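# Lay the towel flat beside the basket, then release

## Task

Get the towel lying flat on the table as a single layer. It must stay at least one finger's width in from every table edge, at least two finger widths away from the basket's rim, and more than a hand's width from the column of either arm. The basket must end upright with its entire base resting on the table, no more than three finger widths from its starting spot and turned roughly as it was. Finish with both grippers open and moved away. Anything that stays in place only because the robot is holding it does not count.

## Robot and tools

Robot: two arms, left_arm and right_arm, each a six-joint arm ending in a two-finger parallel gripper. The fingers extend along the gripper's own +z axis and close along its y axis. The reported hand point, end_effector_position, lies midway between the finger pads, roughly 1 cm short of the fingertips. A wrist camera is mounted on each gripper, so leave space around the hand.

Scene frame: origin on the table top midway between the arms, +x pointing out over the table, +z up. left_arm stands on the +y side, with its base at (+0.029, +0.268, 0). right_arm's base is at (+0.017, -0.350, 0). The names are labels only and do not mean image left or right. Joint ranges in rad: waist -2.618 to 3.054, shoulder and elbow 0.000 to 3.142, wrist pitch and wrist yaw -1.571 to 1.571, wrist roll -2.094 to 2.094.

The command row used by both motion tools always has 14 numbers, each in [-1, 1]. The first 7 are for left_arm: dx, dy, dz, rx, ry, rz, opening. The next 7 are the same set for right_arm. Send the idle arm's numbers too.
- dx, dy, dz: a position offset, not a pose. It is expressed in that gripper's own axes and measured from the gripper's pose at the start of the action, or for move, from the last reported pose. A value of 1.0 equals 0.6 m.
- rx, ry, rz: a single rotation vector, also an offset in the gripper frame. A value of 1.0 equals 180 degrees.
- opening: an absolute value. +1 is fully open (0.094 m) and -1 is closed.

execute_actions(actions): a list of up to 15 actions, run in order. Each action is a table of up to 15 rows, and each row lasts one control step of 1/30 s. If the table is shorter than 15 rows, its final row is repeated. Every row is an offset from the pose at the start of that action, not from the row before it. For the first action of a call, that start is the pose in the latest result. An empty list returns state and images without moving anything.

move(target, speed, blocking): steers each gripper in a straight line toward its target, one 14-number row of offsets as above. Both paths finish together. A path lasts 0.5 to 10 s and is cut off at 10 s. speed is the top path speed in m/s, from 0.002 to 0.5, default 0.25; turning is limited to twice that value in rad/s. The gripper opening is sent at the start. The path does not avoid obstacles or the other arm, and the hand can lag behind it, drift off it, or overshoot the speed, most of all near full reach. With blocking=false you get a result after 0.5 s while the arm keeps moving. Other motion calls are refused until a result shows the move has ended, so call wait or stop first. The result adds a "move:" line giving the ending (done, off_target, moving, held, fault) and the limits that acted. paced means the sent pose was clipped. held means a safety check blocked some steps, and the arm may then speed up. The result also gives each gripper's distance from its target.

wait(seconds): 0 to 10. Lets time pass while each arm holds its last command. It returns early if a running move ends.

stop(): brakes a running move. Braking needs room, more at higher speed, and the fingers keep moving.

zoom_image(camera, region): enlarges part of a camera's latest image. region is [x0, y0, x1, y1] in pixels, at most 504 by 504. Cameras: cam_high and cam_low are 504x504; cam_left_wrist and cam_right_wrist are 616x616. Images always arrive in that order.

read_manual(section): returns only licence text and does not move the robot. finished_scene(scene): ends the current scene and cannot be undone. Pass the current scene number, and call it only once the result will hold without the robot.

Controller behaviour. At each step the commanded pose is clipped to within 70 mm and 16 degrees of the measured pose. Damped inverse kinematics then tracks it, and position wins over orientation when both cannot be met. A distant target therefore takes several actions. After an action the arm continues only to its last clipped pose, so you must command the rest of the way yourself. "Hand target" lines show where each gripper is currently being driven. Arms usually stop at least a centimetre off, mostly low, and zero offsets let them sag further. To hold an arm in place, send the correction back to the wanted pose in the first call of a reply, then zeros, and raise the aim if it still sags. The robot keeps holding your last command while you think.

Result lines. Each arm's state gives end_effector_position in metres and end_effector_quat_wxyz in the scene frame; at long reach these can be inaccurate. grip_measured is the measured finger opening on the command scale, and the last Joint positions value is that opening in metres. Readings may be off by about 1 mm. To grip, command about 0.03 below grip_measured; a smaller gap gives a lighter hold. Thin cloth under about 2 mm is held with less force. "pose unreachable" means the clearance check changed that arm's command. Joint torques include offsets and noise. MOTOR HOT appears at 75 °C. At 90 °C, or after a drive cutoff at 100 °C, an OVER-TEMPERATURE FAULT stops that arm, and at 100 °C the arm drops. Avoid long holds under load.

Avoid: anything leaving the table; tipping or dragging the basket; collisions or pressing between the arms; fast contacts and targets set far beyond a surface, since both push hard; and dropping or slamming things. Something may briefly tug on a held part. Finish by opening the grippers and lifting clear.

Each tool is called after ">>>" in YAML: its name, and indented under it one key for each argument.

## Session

>>> execute_actions:
  actions: []

Scene clock: 0.00 s.
left_arm: end_effector_position=(+0.2389, +0.0443, +0.1833) grip_measured=+1.000 end_effector_quat_wxyz=(+0.046, +0.766, +0.635, -0.087) | right_arm: end_effector_position=(+0.4039, -0.6049, +0.1810) grip_measured=+1.000 end_effector_quat_wxyz=(-0.018, -0.159, +0.908, -0.387)
Joint positions: left_arm=[-0.578  1.656  1.601 -1.453  0.186  1.038  0.094] | right_arm=[-0.427  1.922  1.695 -0.916  0.693 -0.838  0.094]
Joint velocities: left_arm=[ 0.002 -0.027  0.002  0.007 -0.022  0.037  0.   ] | right_arm=[ 0.002  0.002  0.022  0.037  0.022 -0.037  0.   ]
Joint torques (N m, as the arm reports them, + toward a larger angle): no reading
Hand target (left_arm): +0.237, +0.044, +0.184; +0.044, +0.766, +0.635, -0.090
Hand target (right_arm): +0.405, -0.606, +0.193; -0.006, -0.150, +0.906, -0.397

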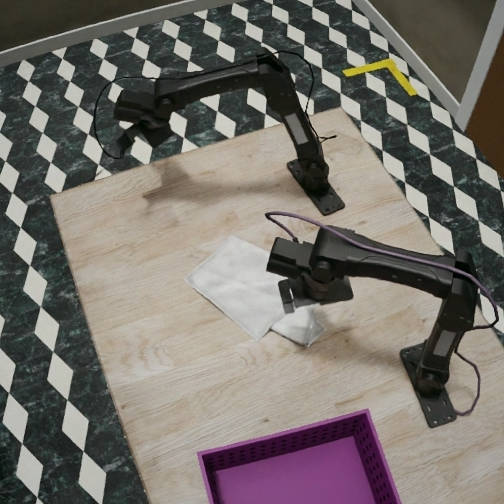

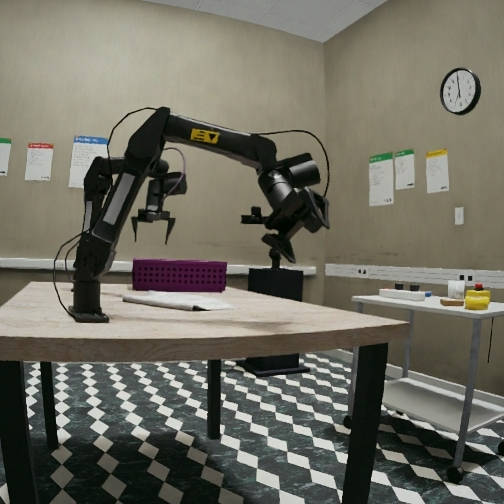

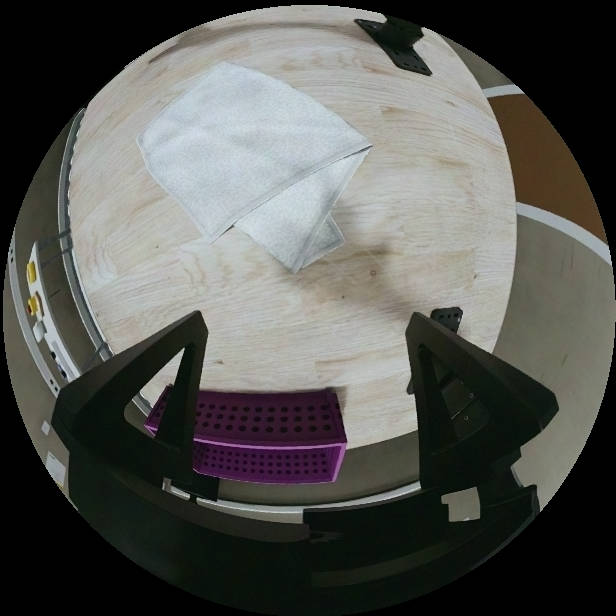

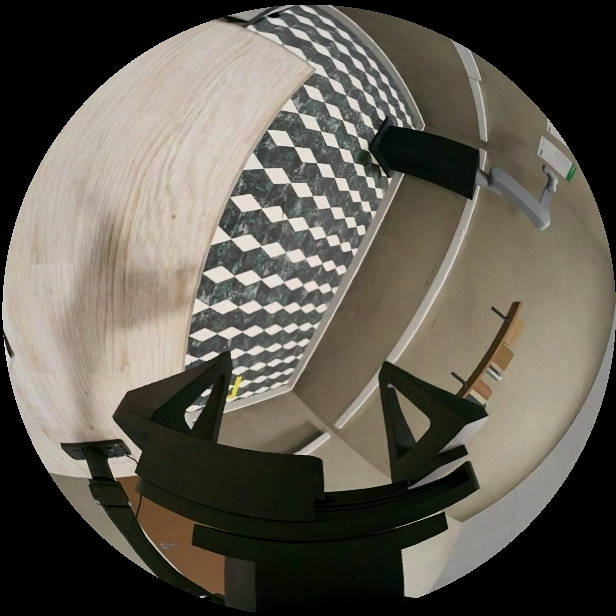

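>>> move:
  target: [0.223,-0.247,-0.083,0,0,0,1, 0,0,0,0,0,0,1]
  speed: 0.25

Scene clock: 6.73 s.
left_arm: end_effector_position=(+0.1244, +0.2051, +0.2183) grip_measured=+1.000 end_effector_quat_wxyz=(+0.224, +0.738, +0.635, +0.050) | right_arm: end_effector_position=(+0.4039, -0.6049, +0.1810) grip_measured=+1.000 end_effector_quat_wxyz=(-0.018, -0.159, +0.908, -0.387)
Joint positions: left_arm=[-0.356  0.656  1.109 -1.566  0.066  1.215  0.094] | right_arm=[-0.427  1.922  1.695 -0.916  0.693 -0.838  0.094]
Joint velocities: left_arm=[-0.017 -0.017  0.017  0.007 -0.007  0.022  0.   ] | right_arm=[-0.012 -0.007 -0.002 -0.11  -0.095  0.066  0.   ]
Joint torques (N m, as the arm reports them, + toward a larger angle): left_arm=[-0.02  1.21  3.75  1.04 -0.07 -0.08] | right_arm=[ 0.   -8.58  7.03  0.82  0.29 -0.01]
Hand target (left_arm): +0.121, +0.209, +0.211; +0.212, +0.737, +0.640, +0.050
Hand target (right_arm): +0.404, -0.605, +0.181; -0.018, -0.159, +0.908, -0.387
Off the commanded pose (left_arm): 0.009 m, 26 deg; orientation clipped at the last step of the last action.
Off the commanded pose (right_arm): 0.000 m, 0 deg.
joint sent to its limit (left arm) — the command would take joint 4 (wrist pitch) past its lower limit, so that joint was sent only as far as its limit.
move: off_target (left_arm); limits=paced

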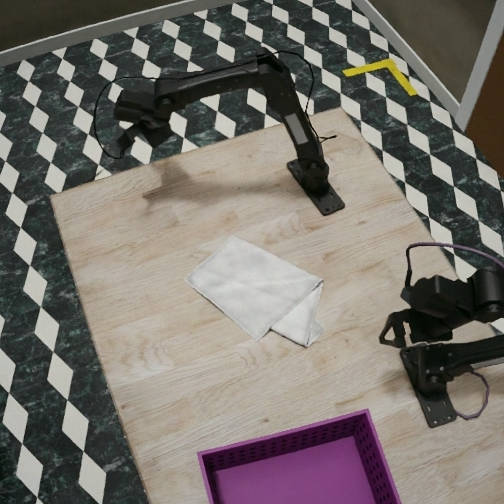

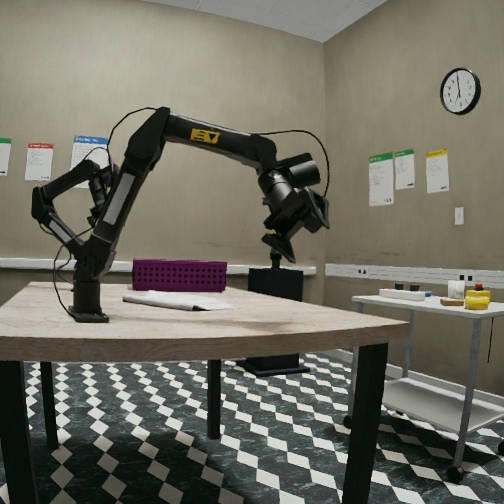

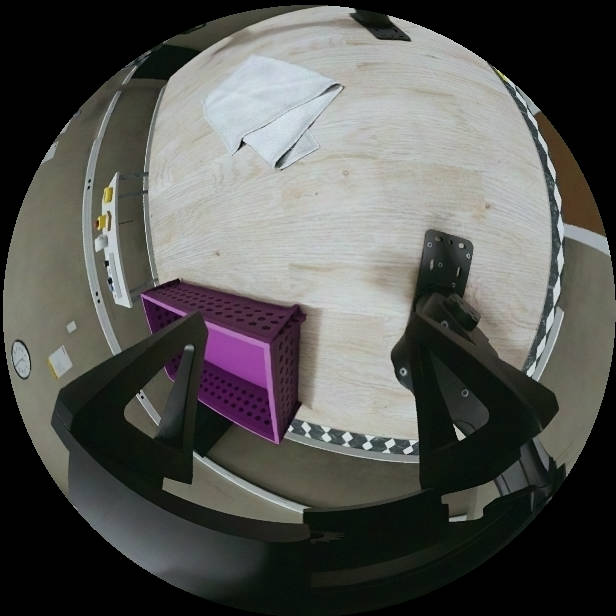

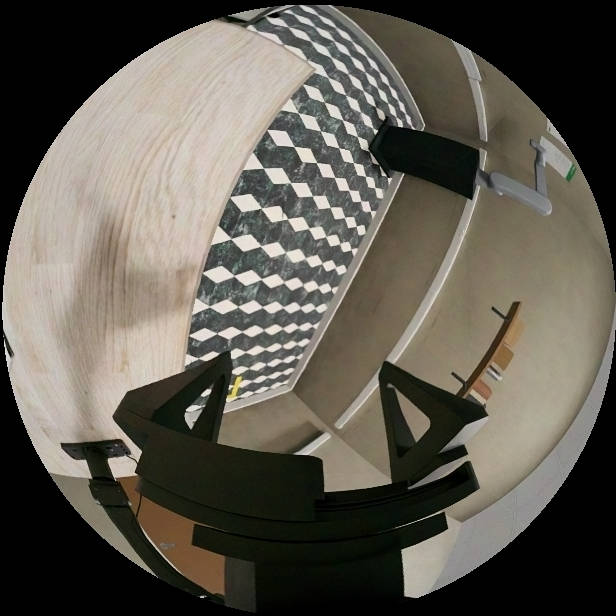

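>>> zoom_image:
  camera: "cam_high"
  region: [160,210,360,370]

>>> zoom_image:
  camera: "cam_left_wrist"
  region: [170,30,370,190]

Region (160, 210, 360, 370) of cam_high's 504x504 image, scaled by 2.520, with more detail than that image has; it fills the top 403 rows of this view, and the rest is white.

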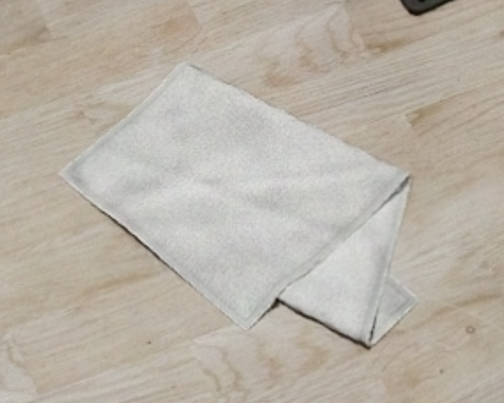

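Region (170, 30, 370, 190) of cam_left_wrist's 616x616 image, scaled by 2.520, with more detail than that image has; it fills the top 403 rows of this view, and the rest is white.

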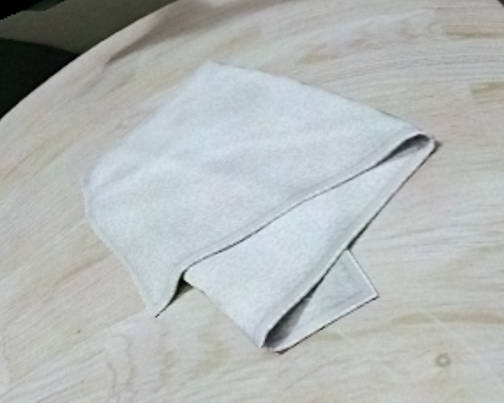

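>>> move:
  target: [-0.2163,0.2705,0.3905,0.137,0.054,0.073,0.4, -0.2225,0.545,-0.3995,-0.256,0.038,0.220,0.5]
  speed: 0.3

Scene clock: 97.07 s.
left_arm: end_effector_position=(+0.3316, +0.0042, +0.0981) grip_measured=+0.402 end_effector_quat_wxyz=(+0.002, +0.826, +0.564, -0.004) | right_arm: end_effector_position=(+0.4018, -0.1895, +0.0966) grip_measured=+0.503 end_effector_quat_wxyz=(-0.015, +0.187, +0.982, -0.005)
Joint positions: left_arm=[-0.581  2.084  1.836 -1.321  0.008  1.227  0.066] | right_arm=[ 0.299  2.188  1.992 -1.406 -0.007  0.767  0.071]
Joint velocities: left_arm=[-0.002 -0.002 -0.007  0.051  0.081 -0.022  0.   ] | right_arm=[-0.012 -0.012  0.002 -0.007  0.022 -0.066  0.001]
Joint torques (N m, as the arm reports them, + toward a larger angle): left_arm=[ -0.58 -12.25   9.75   0.09  -0.06   0.12] | right_arm=[ 0.1  -9.66  8.82  0.22  0.    0.08]
Hand target (left_arm): +0.332, +0.001, +0.102; +0.002, +0.831, +0.557, +0.001
Hand target (right_arm): +0.410, -0.185, +0.103; -0.001, +0.191, +0.982, +0.008
Off the commanded pose (left_arm): 0.002 m, 1 deg.
Off the commanded pose (right_arm): 0.010 m, 2 deg.
move: done

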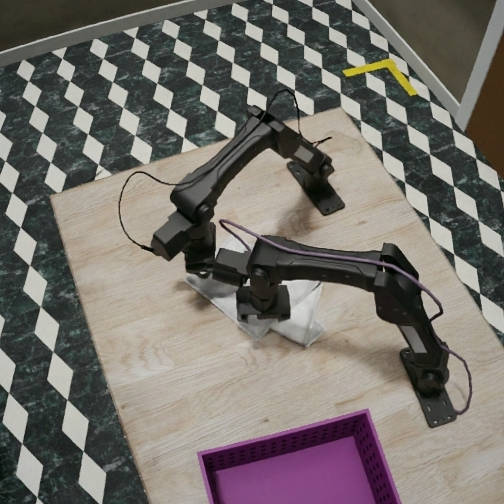

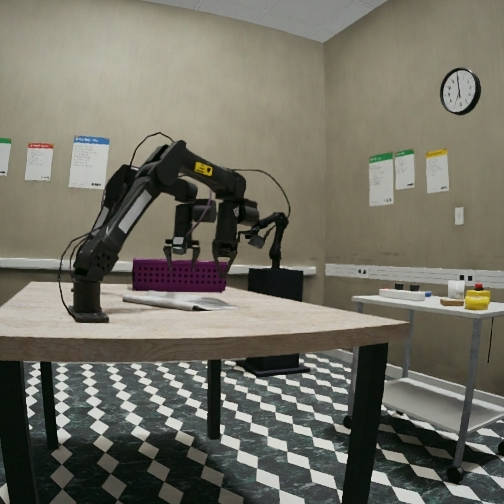

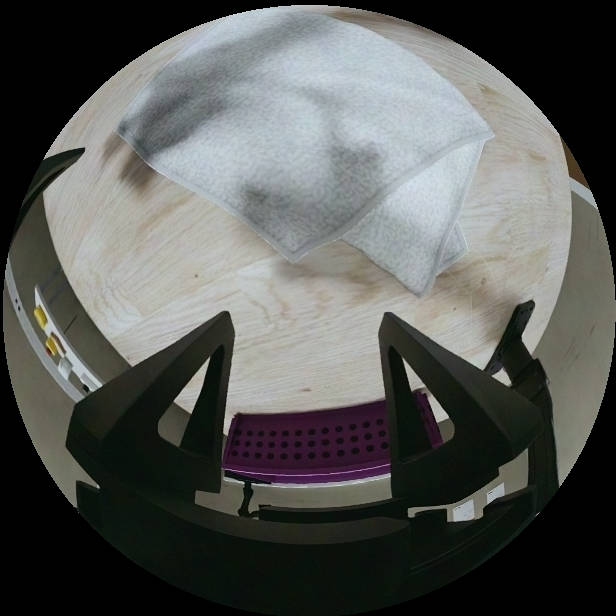

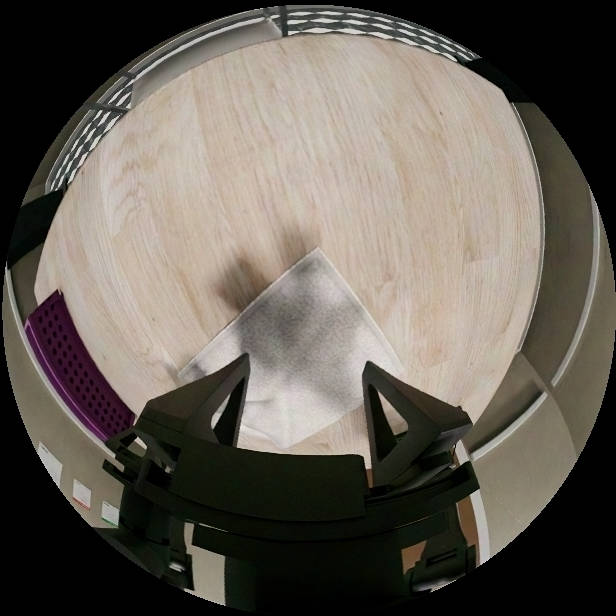

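>>> move:
  target: [0,0.012,0.085,0,0,0,0.4, 0,0,0.085,0,0,0.035,0.5]
  speed: 0.1

Scene clock: 102.60 s.
left_arm: end_effector_position=(+0.3408, -0.0038, +0.0557) grip_measured=+0.402 end_effector_quat_wxyz=(+0.013, +0.826, +0.564, -0.001) | right_arm: end_effector_position=(+0.3984, -0.1908, +0.0482) grip_measured=+0.503 end_effector_quat_wxyz=(-0.016, +0.238, +0.971, -0.007)
Joint positions: left_arm=[-0.581  2.126  1.731 -1.151  0.008  1.227  0.066] | right_arm=[ 0.299  2.188  1.799 -1.217 -0.008  0.87   0.071]
Joint velocities: left_arm=[ 0.002 -0.012  0.012 -0.007 -0.022 -0.081 -0.   ] | right_arm=[-0.002 -0.037  0.007 -0.022 -0.007 -0.037 -0.   ]
Joint torques (N m, as the arm reports them, + toward a larger angle): left_arm=[  0.36 -12.47   5.18   0.36   0.02   0.08] | right_arm=[ 0.1  -9.53  5.78  0.2   0.    0.03]
Hand target (left_arm): +0.338, +0.001, +0.047; +0.001, +0.826, +0.564, -0.004
Hand target (right_arm): +0.400, -0.190, +0.046; -0.015, +0.240, +0.971, -0.006
Off the commanded pose (left_arm): 0.010 m, 1 deg.
Off the commanded pose (right_arm): 0.003 m, 0 deg.
move: done

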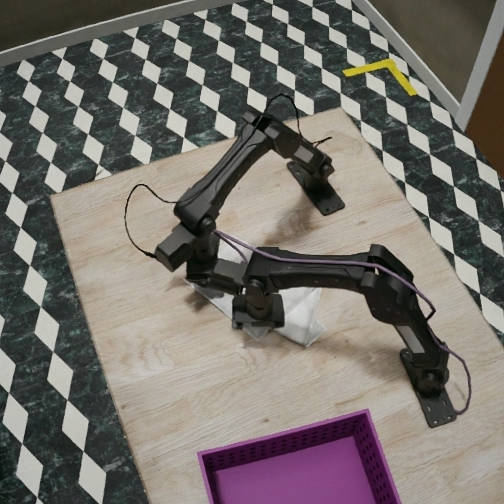

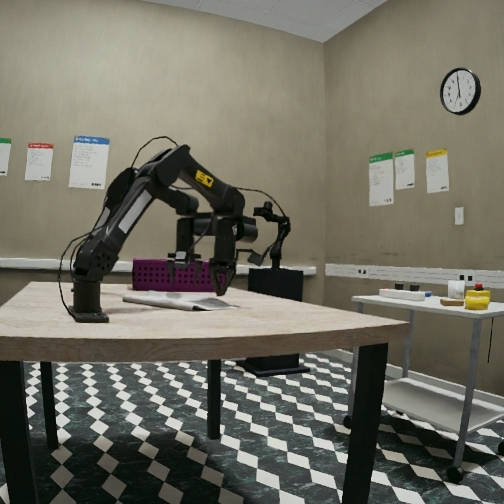

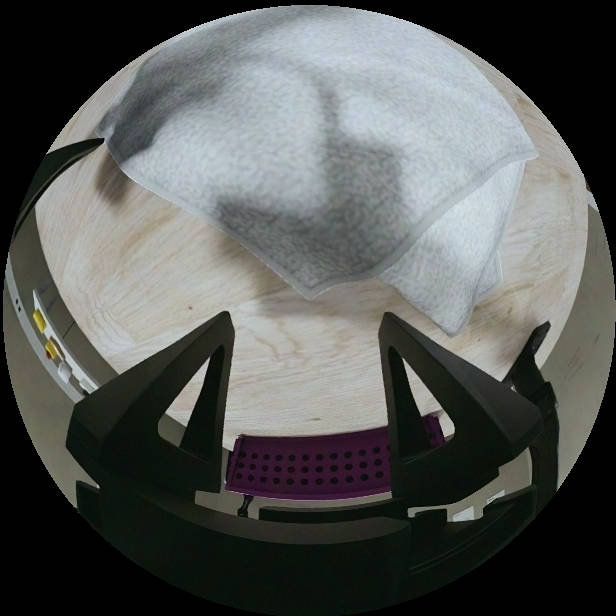

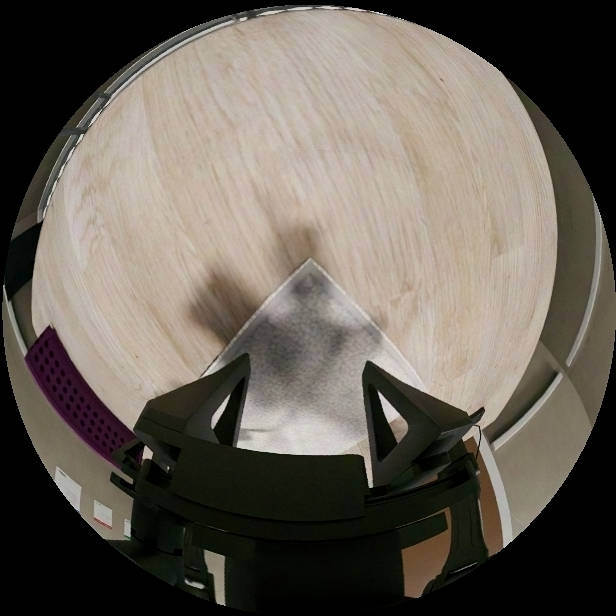

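>>> execute_actions:
  actions: []

Scene clock: 112.67 s.
left_arm: end_effector_position=(+0.3410, -0.0040, +0.0557) grip_measured=+0.402 end_effector_quat_wxyz=(+0.013, +0.826, +0.564, -0.001) | right_arm: end_effector_position=(+0.3988, -0.1907, +0.0482) grip_measured=+0.503 end_effector_quat_wxyz=(-0.016, +0.238, +0.971, -0.007)
Joint positions: left_arm=[-0.581  2.126  1.731 -1.15   0.008  1.227  0.066] | right_arm=[ 0.299  2.188  1.799 -1.216 -0.008  0.872  0.071]
Joint velocities: left_arm=[ 0.007 -0.002 -0.017 -0.007  0.022  0.022  0.001] | right_arm=[-0.002 -0.017  0.007  0.007  0.007  0.022  0.   ]
Joint torques (N m, as the arm reports them, + toward a larger angle): left_arm=[  0.27 -12.54   5.08   0.38   0.01   0.06] | right_arm=[ 0.08 -9.62  5.69  0.23  0.    0.06]
Hand target (left_arm): +0.338, +0.001, +0.047; +0.001, +0.826, +0.564, -0.004
Hand target (right_arm): +0.400, -0.190, +0.046; -0.015, +0.241, +0.970, -0.006
Off the commanded pose (left_arm): 0.011 m, 1 deg.
Off the commanded pose (right_arm): 0.003 m, 0 deg.

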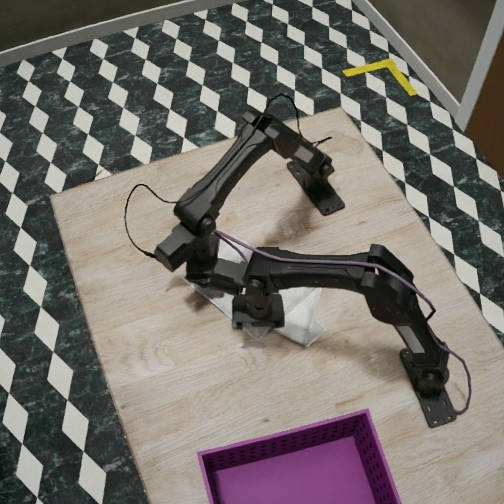

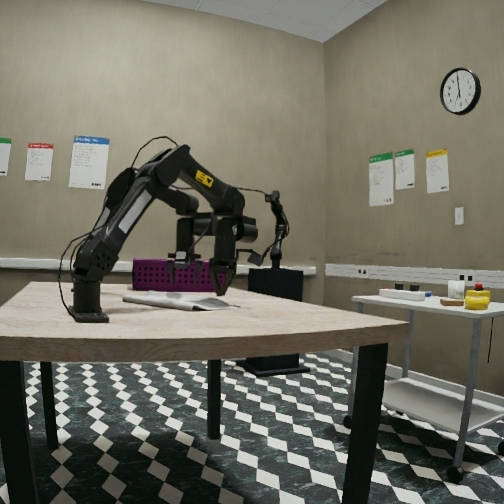

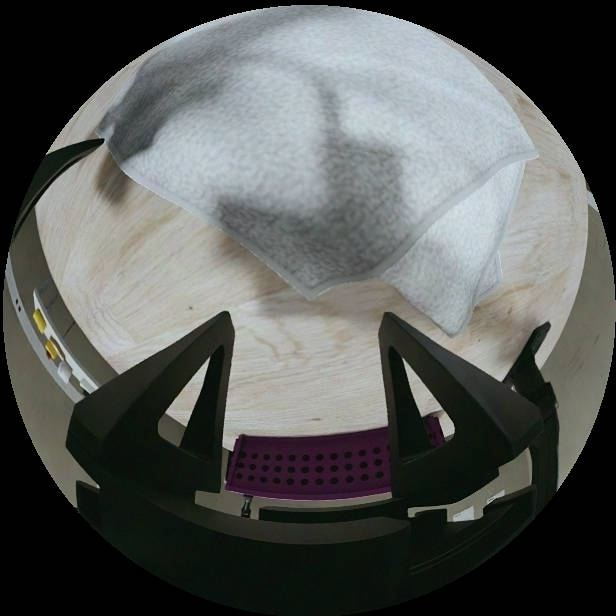

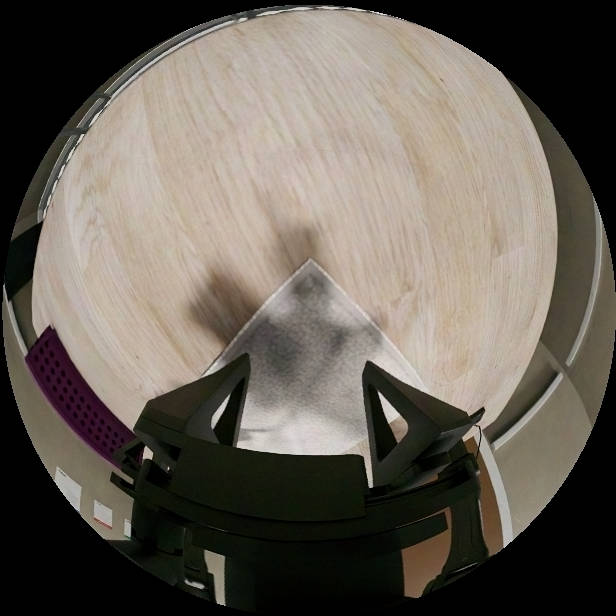

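>>> execute_actions:
  actions:
    - [[0,0,0.035,0,0,0,0.4, 0,0,0.03,0,0,0,0.5]]

Scene clock: 116.20 s.
left_arm: end_effector_position=(+0.3460, -0.0083, +0.0451) grip_measured=+0.402 end_effector_quat_wxyz=(+0.026, +0.825, +0.564, +0.003) | right_arm: end_effector_position=(+0.3949, -0.1923, +0.0290) grip_measured=+0.503 end_effector_quat_wxyz=(-0.022, +0.238, +0.971, -0.012)
Joint positions: left_arm=[-0.581  2.133  1.698 -1.084  0.008  1.227  0.066] | right_arm=[ 0.299  2.203  1.745 -1.163 -0.008  0.872  0.071]
Joint velocities: left_arm=[ 0.002  0.007  0.007  0.007 -0.037 -0.051  0.001] | right_arm=[-0.022 -0.017 -0.002  0.066 -0.037  0.066 -0.   ]
Joint torques (N m, as the arm reports them, + toward a larger angle): left_arm=[ -0.01 -12.24   5.26   0.41   0.02  -0.02] | right_arm=[  0.03 -10.02   5.87   0.22   0.01   0.  ]
Hand target (left_arm): +0.341, -0.005, +0.035; +0.013, +0.826, +0.564, -0.001
Hand target (right_arm): +0.398, -0.191, +0.030; -0.016, +0.238, +0.971, -0.007
Off the commanded pose (left_arm): 0.012 m, 2 deg.
Off the commanded pose (right_arm): 0.004 m, 1 deg.

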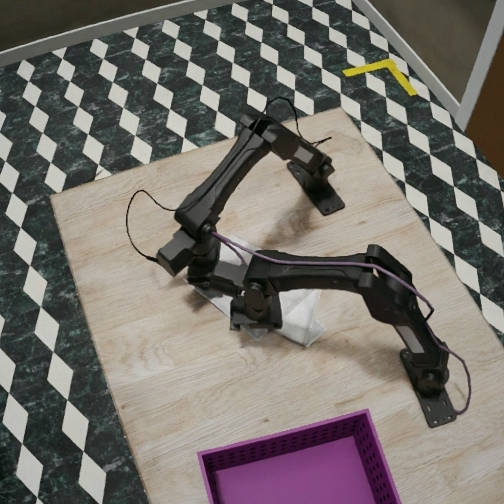

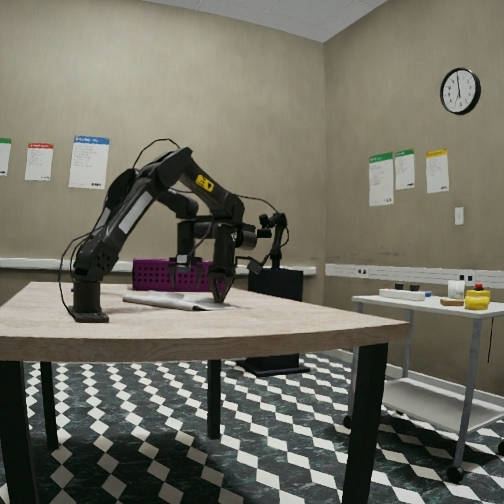

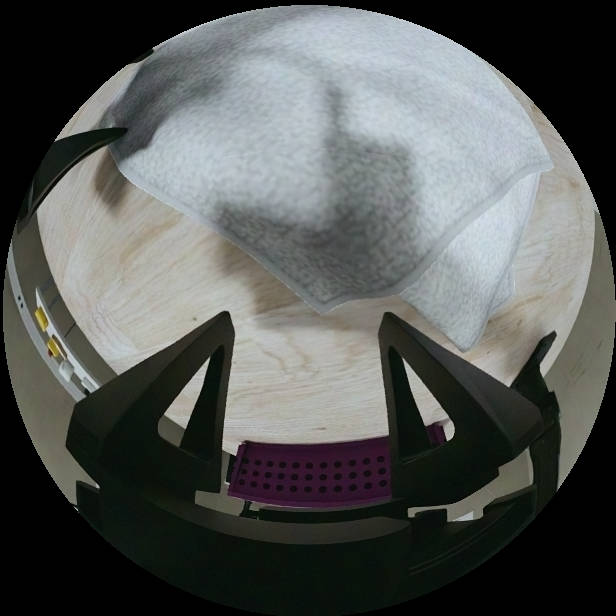

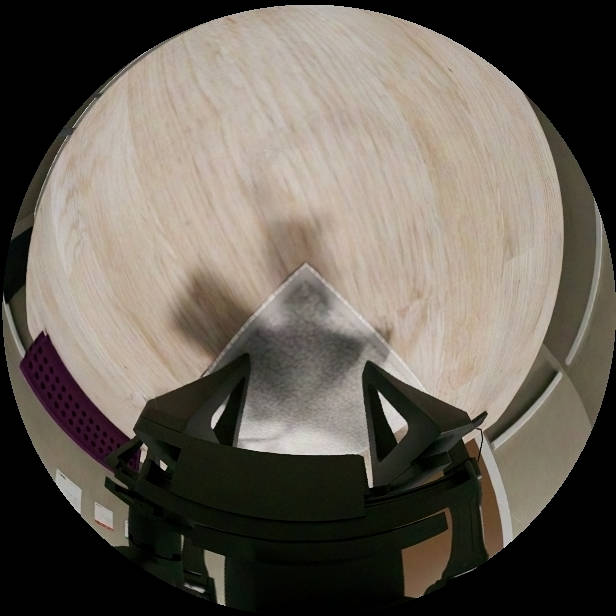

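>>> execute_actions:
  actions:
    - [[-0.04,-0.012,0,0,0,0,0.32, -0.075,0,-0.005,0,0,0,0.5]]

Scene clock: 131.27 s.
left_arm: end_effector_position=(+0.3283, -0.0282, +0.0452) grip_measured=+0.322 end_effector_quat_wxyz=(+0.027, +0.830, +0.557, +0.003) | right_arm: end_effector_position=(+0.4316, -0.2162, +0.0228) grip_measured=+0.503 end_effector_quat_wxyz=(-0.029, +0.246, +0.969, -0.013)
Joint positions: left_arm=[-0.646  2.133  1.698 -1.081  0.004  1.178  0.062] | right_arm=[ 0.216  2.332  1.937 -1.238 -0.008  0.804  0.071]
Joint velocities: left_arm=[-0.007  0.012 -0.002 -0.051  0.022 -0.022  0.   ] | right_arm=[-0.012 -0.002  0.012 -0.081  0.007 -0.066  0.   ]
Joint torques (N m, as the arm reports them, + toward a larger angle): left_arm=[  0.46 -12.67   8.35   0.32   0.03  -0.09] | right_arm=[  0.48 -10.67   8.73   0.03   0.04  -0.07]
Hand target (left_arm): +0.331, -0.028, +0.046; +0.027, +0.826, +0.564, +0.003
Hand target (right_arm): +0.435, -0.213, +0.030; -0.022, +0.238, +0.971, -0.012
Off the commanded pose (left_arm): 0.002 m, 1 deg.
Off the commanded pose (right_arm): 0.009 m, 1 deg.

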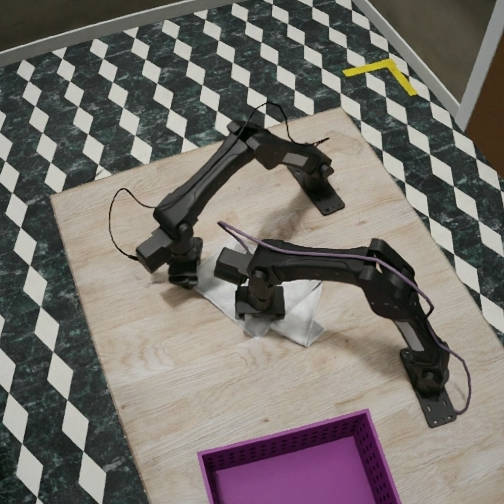

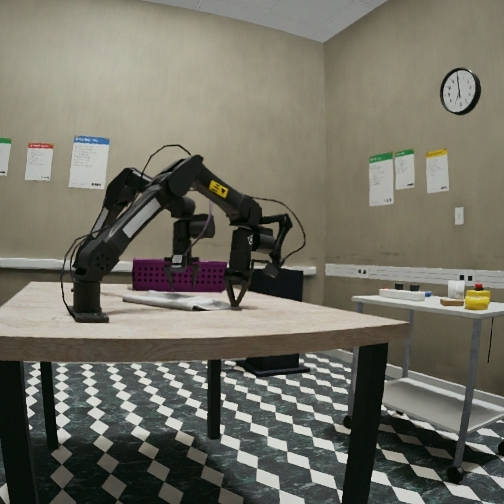

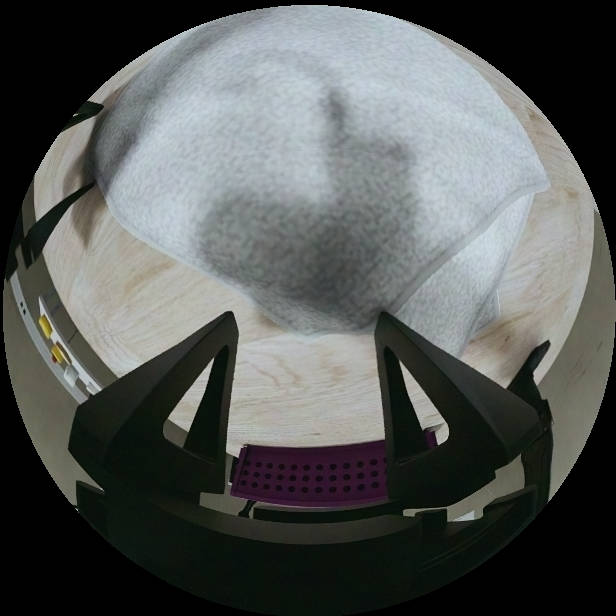

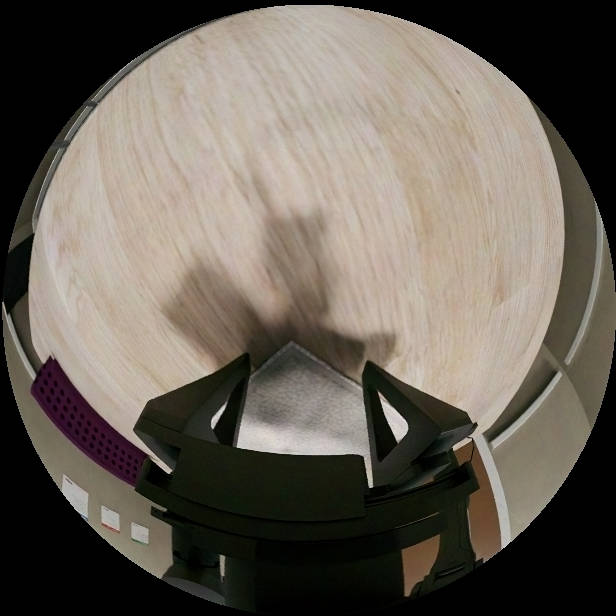

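>>> execute_actions:
  actions:
    - [[0,0,0.04,0,0,0,0.32, -0.005,0.022,-0.005,0,0,0,0.5]]

Scene clock: 135.83 s.
left_arm: end_effector_position=(+0.3334, -0.0333, +0.0318) grip_measured=+0.322 end_effector_quat_wxyz=(+0.039, +0.829, +0.558, +0.006) | right_arm: end_effector_position=(+0.4385, -0.2117, +0.0219) grip_measured=+0.502 end_effector_quat_wxyz=(-0.031, +0.247, +0.968, -0.015)
Joint positions: left_arm=[-0.646  2.149  1.668 -1.01   0.004  1.176  0.062] | right_arm=[ 0.221  2.377  2.011 -1.274 -0.008  0.812  0.071]
Joint velocities: left_arm=[ 0.007 -0.002  0.002  0.037 -0.007  0.007  0.   ] | right_arm=[-0.007  0.007  0.012 -0.022  0.037  0.022  0.   ]
Joint torques (N m, as the arm reports them, + toward a larger angle): left_arm=[ -0.01 -12.49   4.97   0.48  -0.01   0.05] | right_arm=[  0.69 -10.35   8.76   0.02  -0.01   0.01]
Hand target (left_arm): +0.329, -0.030, +0.021; +0.027, +0.830, +0.557, +0.003
Hand target (right_arm): +0.441, -0.206, +0.025; -0.028, +0.245, +0.969, -0.013
Off the commanded pose (left_arm): 0.012 m, 1 deg.
Off the commanded pose (right_arm): 0.007 m, 0 deg.

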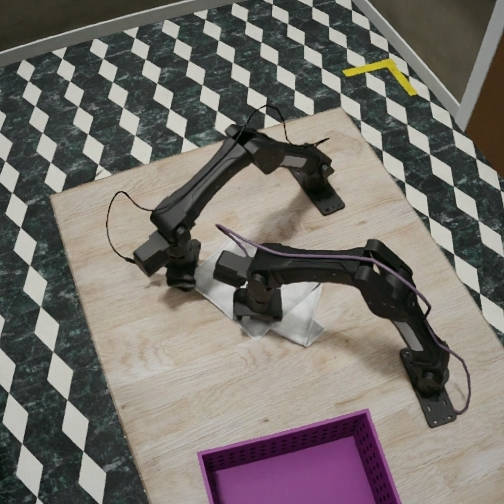

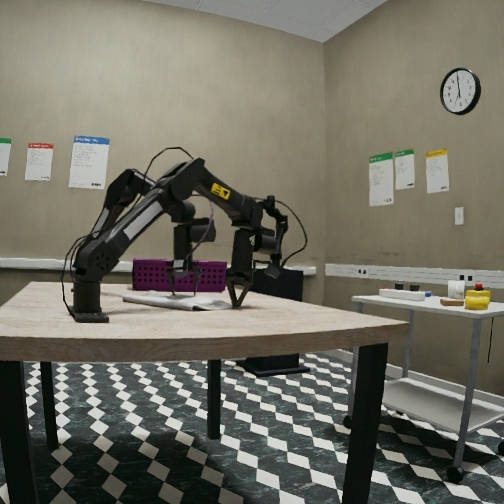

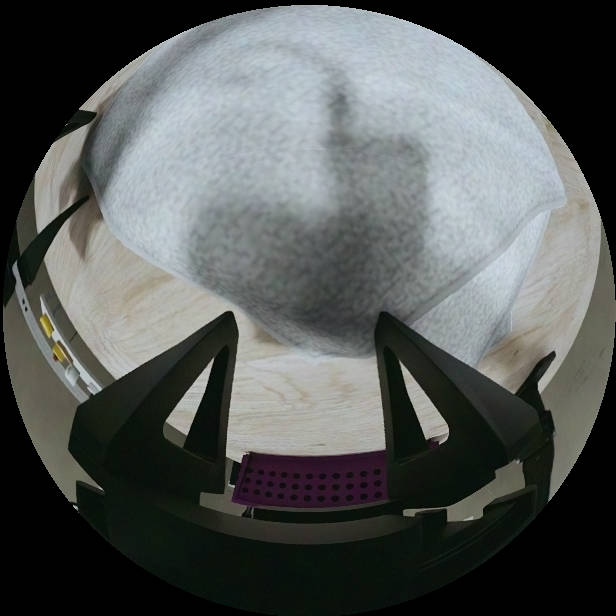

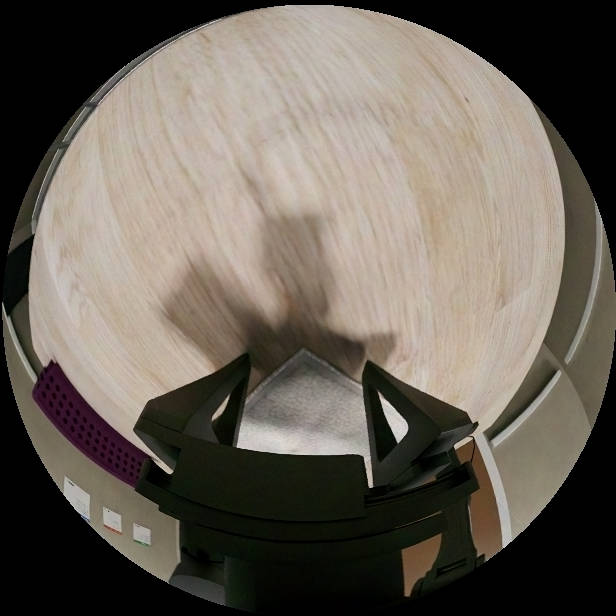

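>>> zoom_image:
  camera: "cam_left_wrist"
  region: [150, 200, 500, 450]

>>> zoom_image:
  camera: "cam_right_wrist"
  region: [150, 250, 500, 500]

Region (150, 200, 500, 450) of cam_left_wrist's 616x616 image, scaled by 1.440, with more detail than that image has; it fills the top 360 rows of this view, and the rest is white.

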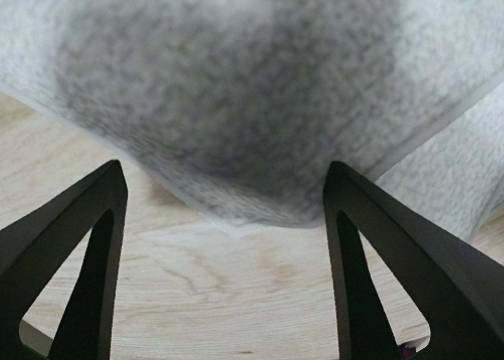

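Region (150, 250, 500, 500) of cam_right_wrist's 616x616 image, scaled by 1.440, with more detail than that image has; it fills the top 360 rows of this view, and the rest is white.

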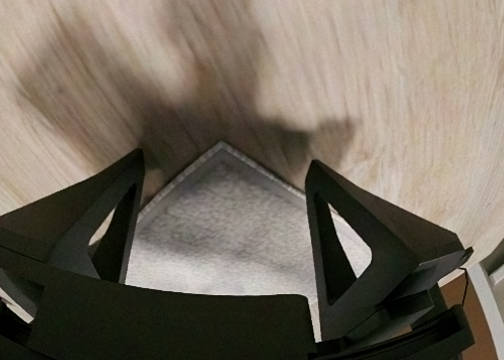

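>>> execute_actions:
  actions:
    - [[0.01,-0.04,-0.01,0,0,0,0.32, -0.012,0,0.0,0,0,0,0.5]]
    - [[0.01,-0.04,-0.01,0,0,0,0.32, -0.012,0,0.035,0,0,0,0.5]]

Scene clock: 159.97 s.
left_arm: end_effector_position=(+0.3073, -0.0074, +0.0473) grip_measured=+0.322 end_effector_quat_wxyz=(+0.053, +0.828, +0.558, +0.008) | right_arm: end_effector_position=(+0.4397, -0.2116, +0.0196) grip_measured=+0.502 end_effector_quat_wxyz=(-0.033, +0.241, +0.970, -0.014)
Joint positions: left_arm=[-0.646  1.97   1.46  -0.953  0.004  1.175  0.062] | right_arm=[ 0.219  2.388  2.021 -1.275 -0.011  0.798  0.071]
Joint velocities: left_arm=[-0.007 -0.002  0.007 -0.022  0.051  0.066  0.001] | right_arm=[-0.012  0.012 -0.002  0.007 -0.037 -0.007 -0.   ]
Joint torques (N m, as the arm reports them, + toward a larger angle): left_arm=[ -0.67 -12.41   4.93   0.47   0.    -0.1 ] | right_arm=[-0.68 -9.    3.42  0.54  0.04 -0.06]
Hand target (left_arm): +0.300, -0.005, +0.044; +0.046, +0.829, +0.558, +0.007
Hand target (right_arm): +0.443, -0.215, +0.000; -0.033, +0.245, +0.969, -0.016
Off the commanded pose (left_arm): 0.008 m, 1 deg.
Off the commanded pose (right_arm): 0.021 m, 0 deg.

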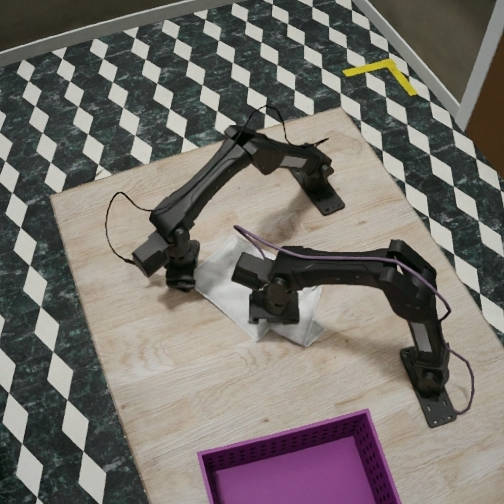

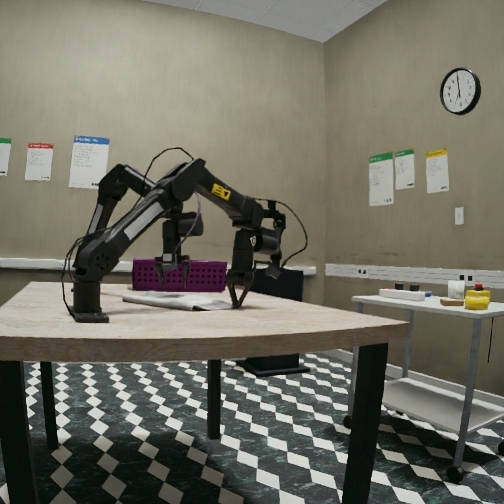

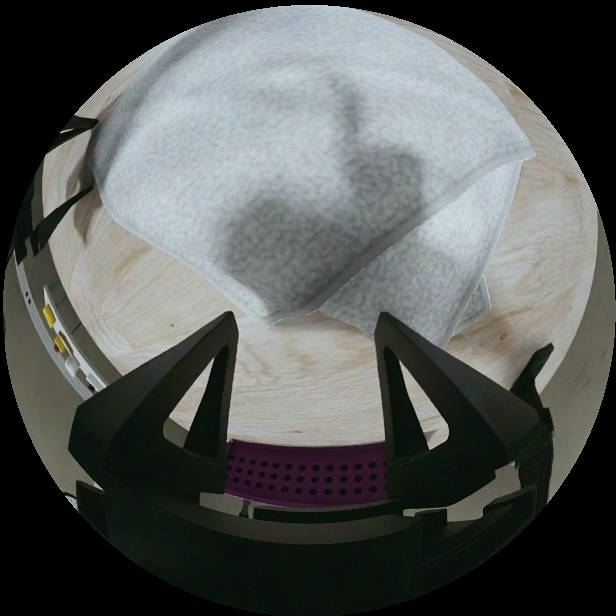

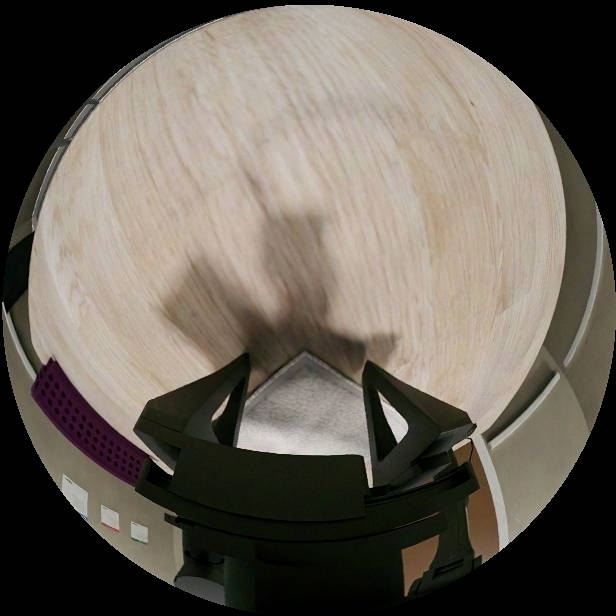

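>>> execute_actions:
  actions:
    - [[0,0,0,0,0,0,0.32, 0,0,0.012,0,0,0,0.25]]
    - [[0,0,0,0,0,0,0.32, 0,0,0.012,0,0,0,0.0]]
    - [[0,0,0,0,0,0,0.32, 0,0,0.012,0,0,0,-0.3]]
    - [[0,0,0,0,0,0,0.32, 0,0,0.012,0,0,0,-0.6]]
    - [[0,0,0,0,0,0,0.32, 0,0,0.012,0,0,0,-0.85]]
    - [[0,0,0,0,0,0,0.32, 0,0,0.012,0,0,0,-1]]

Scene clock: 189.87 s.
left_arm: end_effector_position=(+0.3074, -0.0076, +0.0473) grip_measured=+0.322 end_effector_quat_wxyz=(+0.053, +0.828, +0.558, +0.008) | right_arm: end_effector_position=(+0.4486, -0.1996, +0.0184) grip_measured=-0.982 end_effector_quat_wxyz=(-0.025, +0.241, +0.970, +0.019)
Joint positions: left_arm=[-0.646  1.97   1.46  -0.952  0.004  1.175  0.062] | right_arm=[ 0.22   2.388  2.018 -1.223 -0.059  0.798  0.001]
Joint velocities: left_arm=[-0.002  0.002 -0.012 -0.022 -0.022 -0.051 -0.   ] | right_arm=[ 0.002 -0.002  0.022 -0.007 -0.007 -0.051  0.001]
Joint torques (N m, as the arm reports them, + toward a larger angle): left_arm=[  0.11 -11.77   7.19   0.5   -0.01   0.02] | right_arm=[  0.06 -10.77   4.18   0.36  -0.04   0.  ]
Hand target (left_arm): +0.307, -0.008, +0.047; +0.053, +0.828, +0.558, +0.008
Hand target (right_arm): +0.448, -0.200, +0.011; -0.026, +0.241, +0.970, +0.018
Off the commanded pose (left_arm): 0.000 m, 0 deg.
Off the commanded pose (right_arm): 0.007 m, 0 deg.

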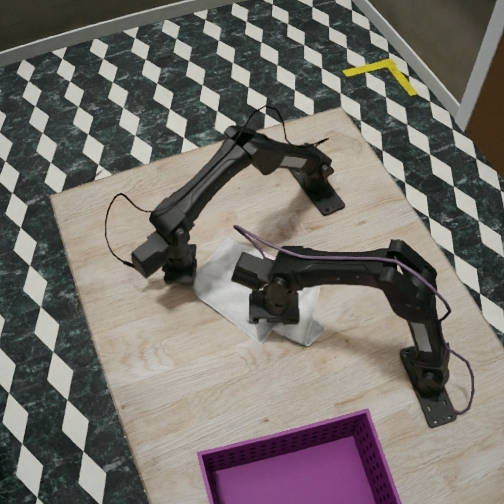

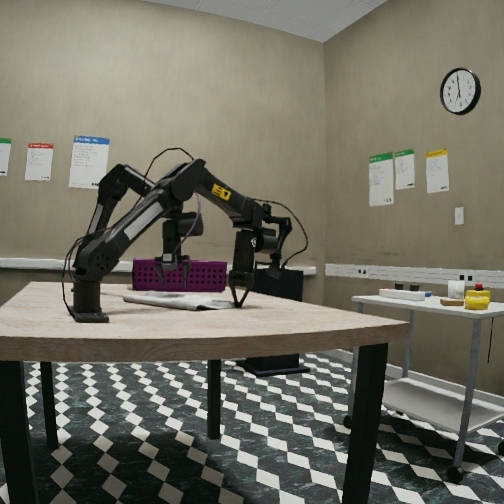

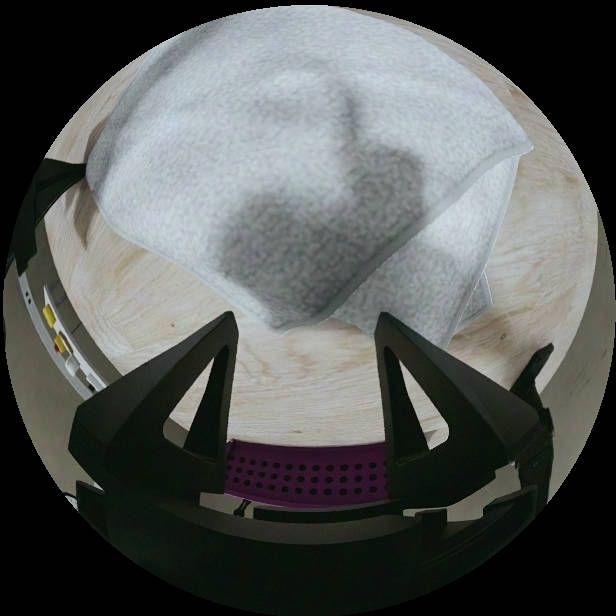

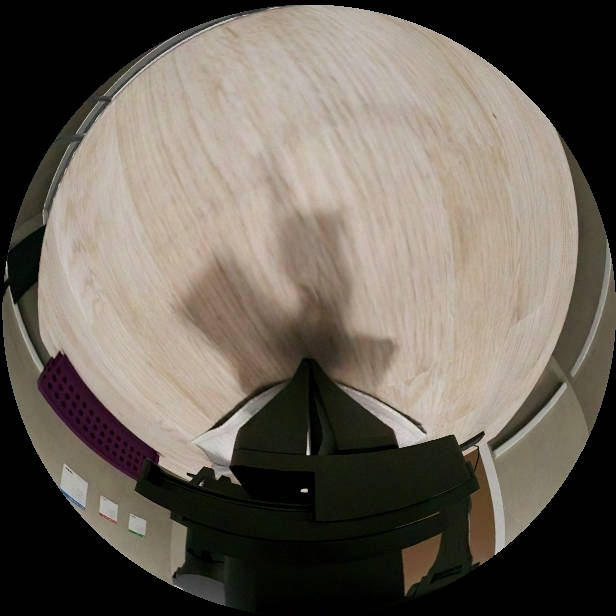

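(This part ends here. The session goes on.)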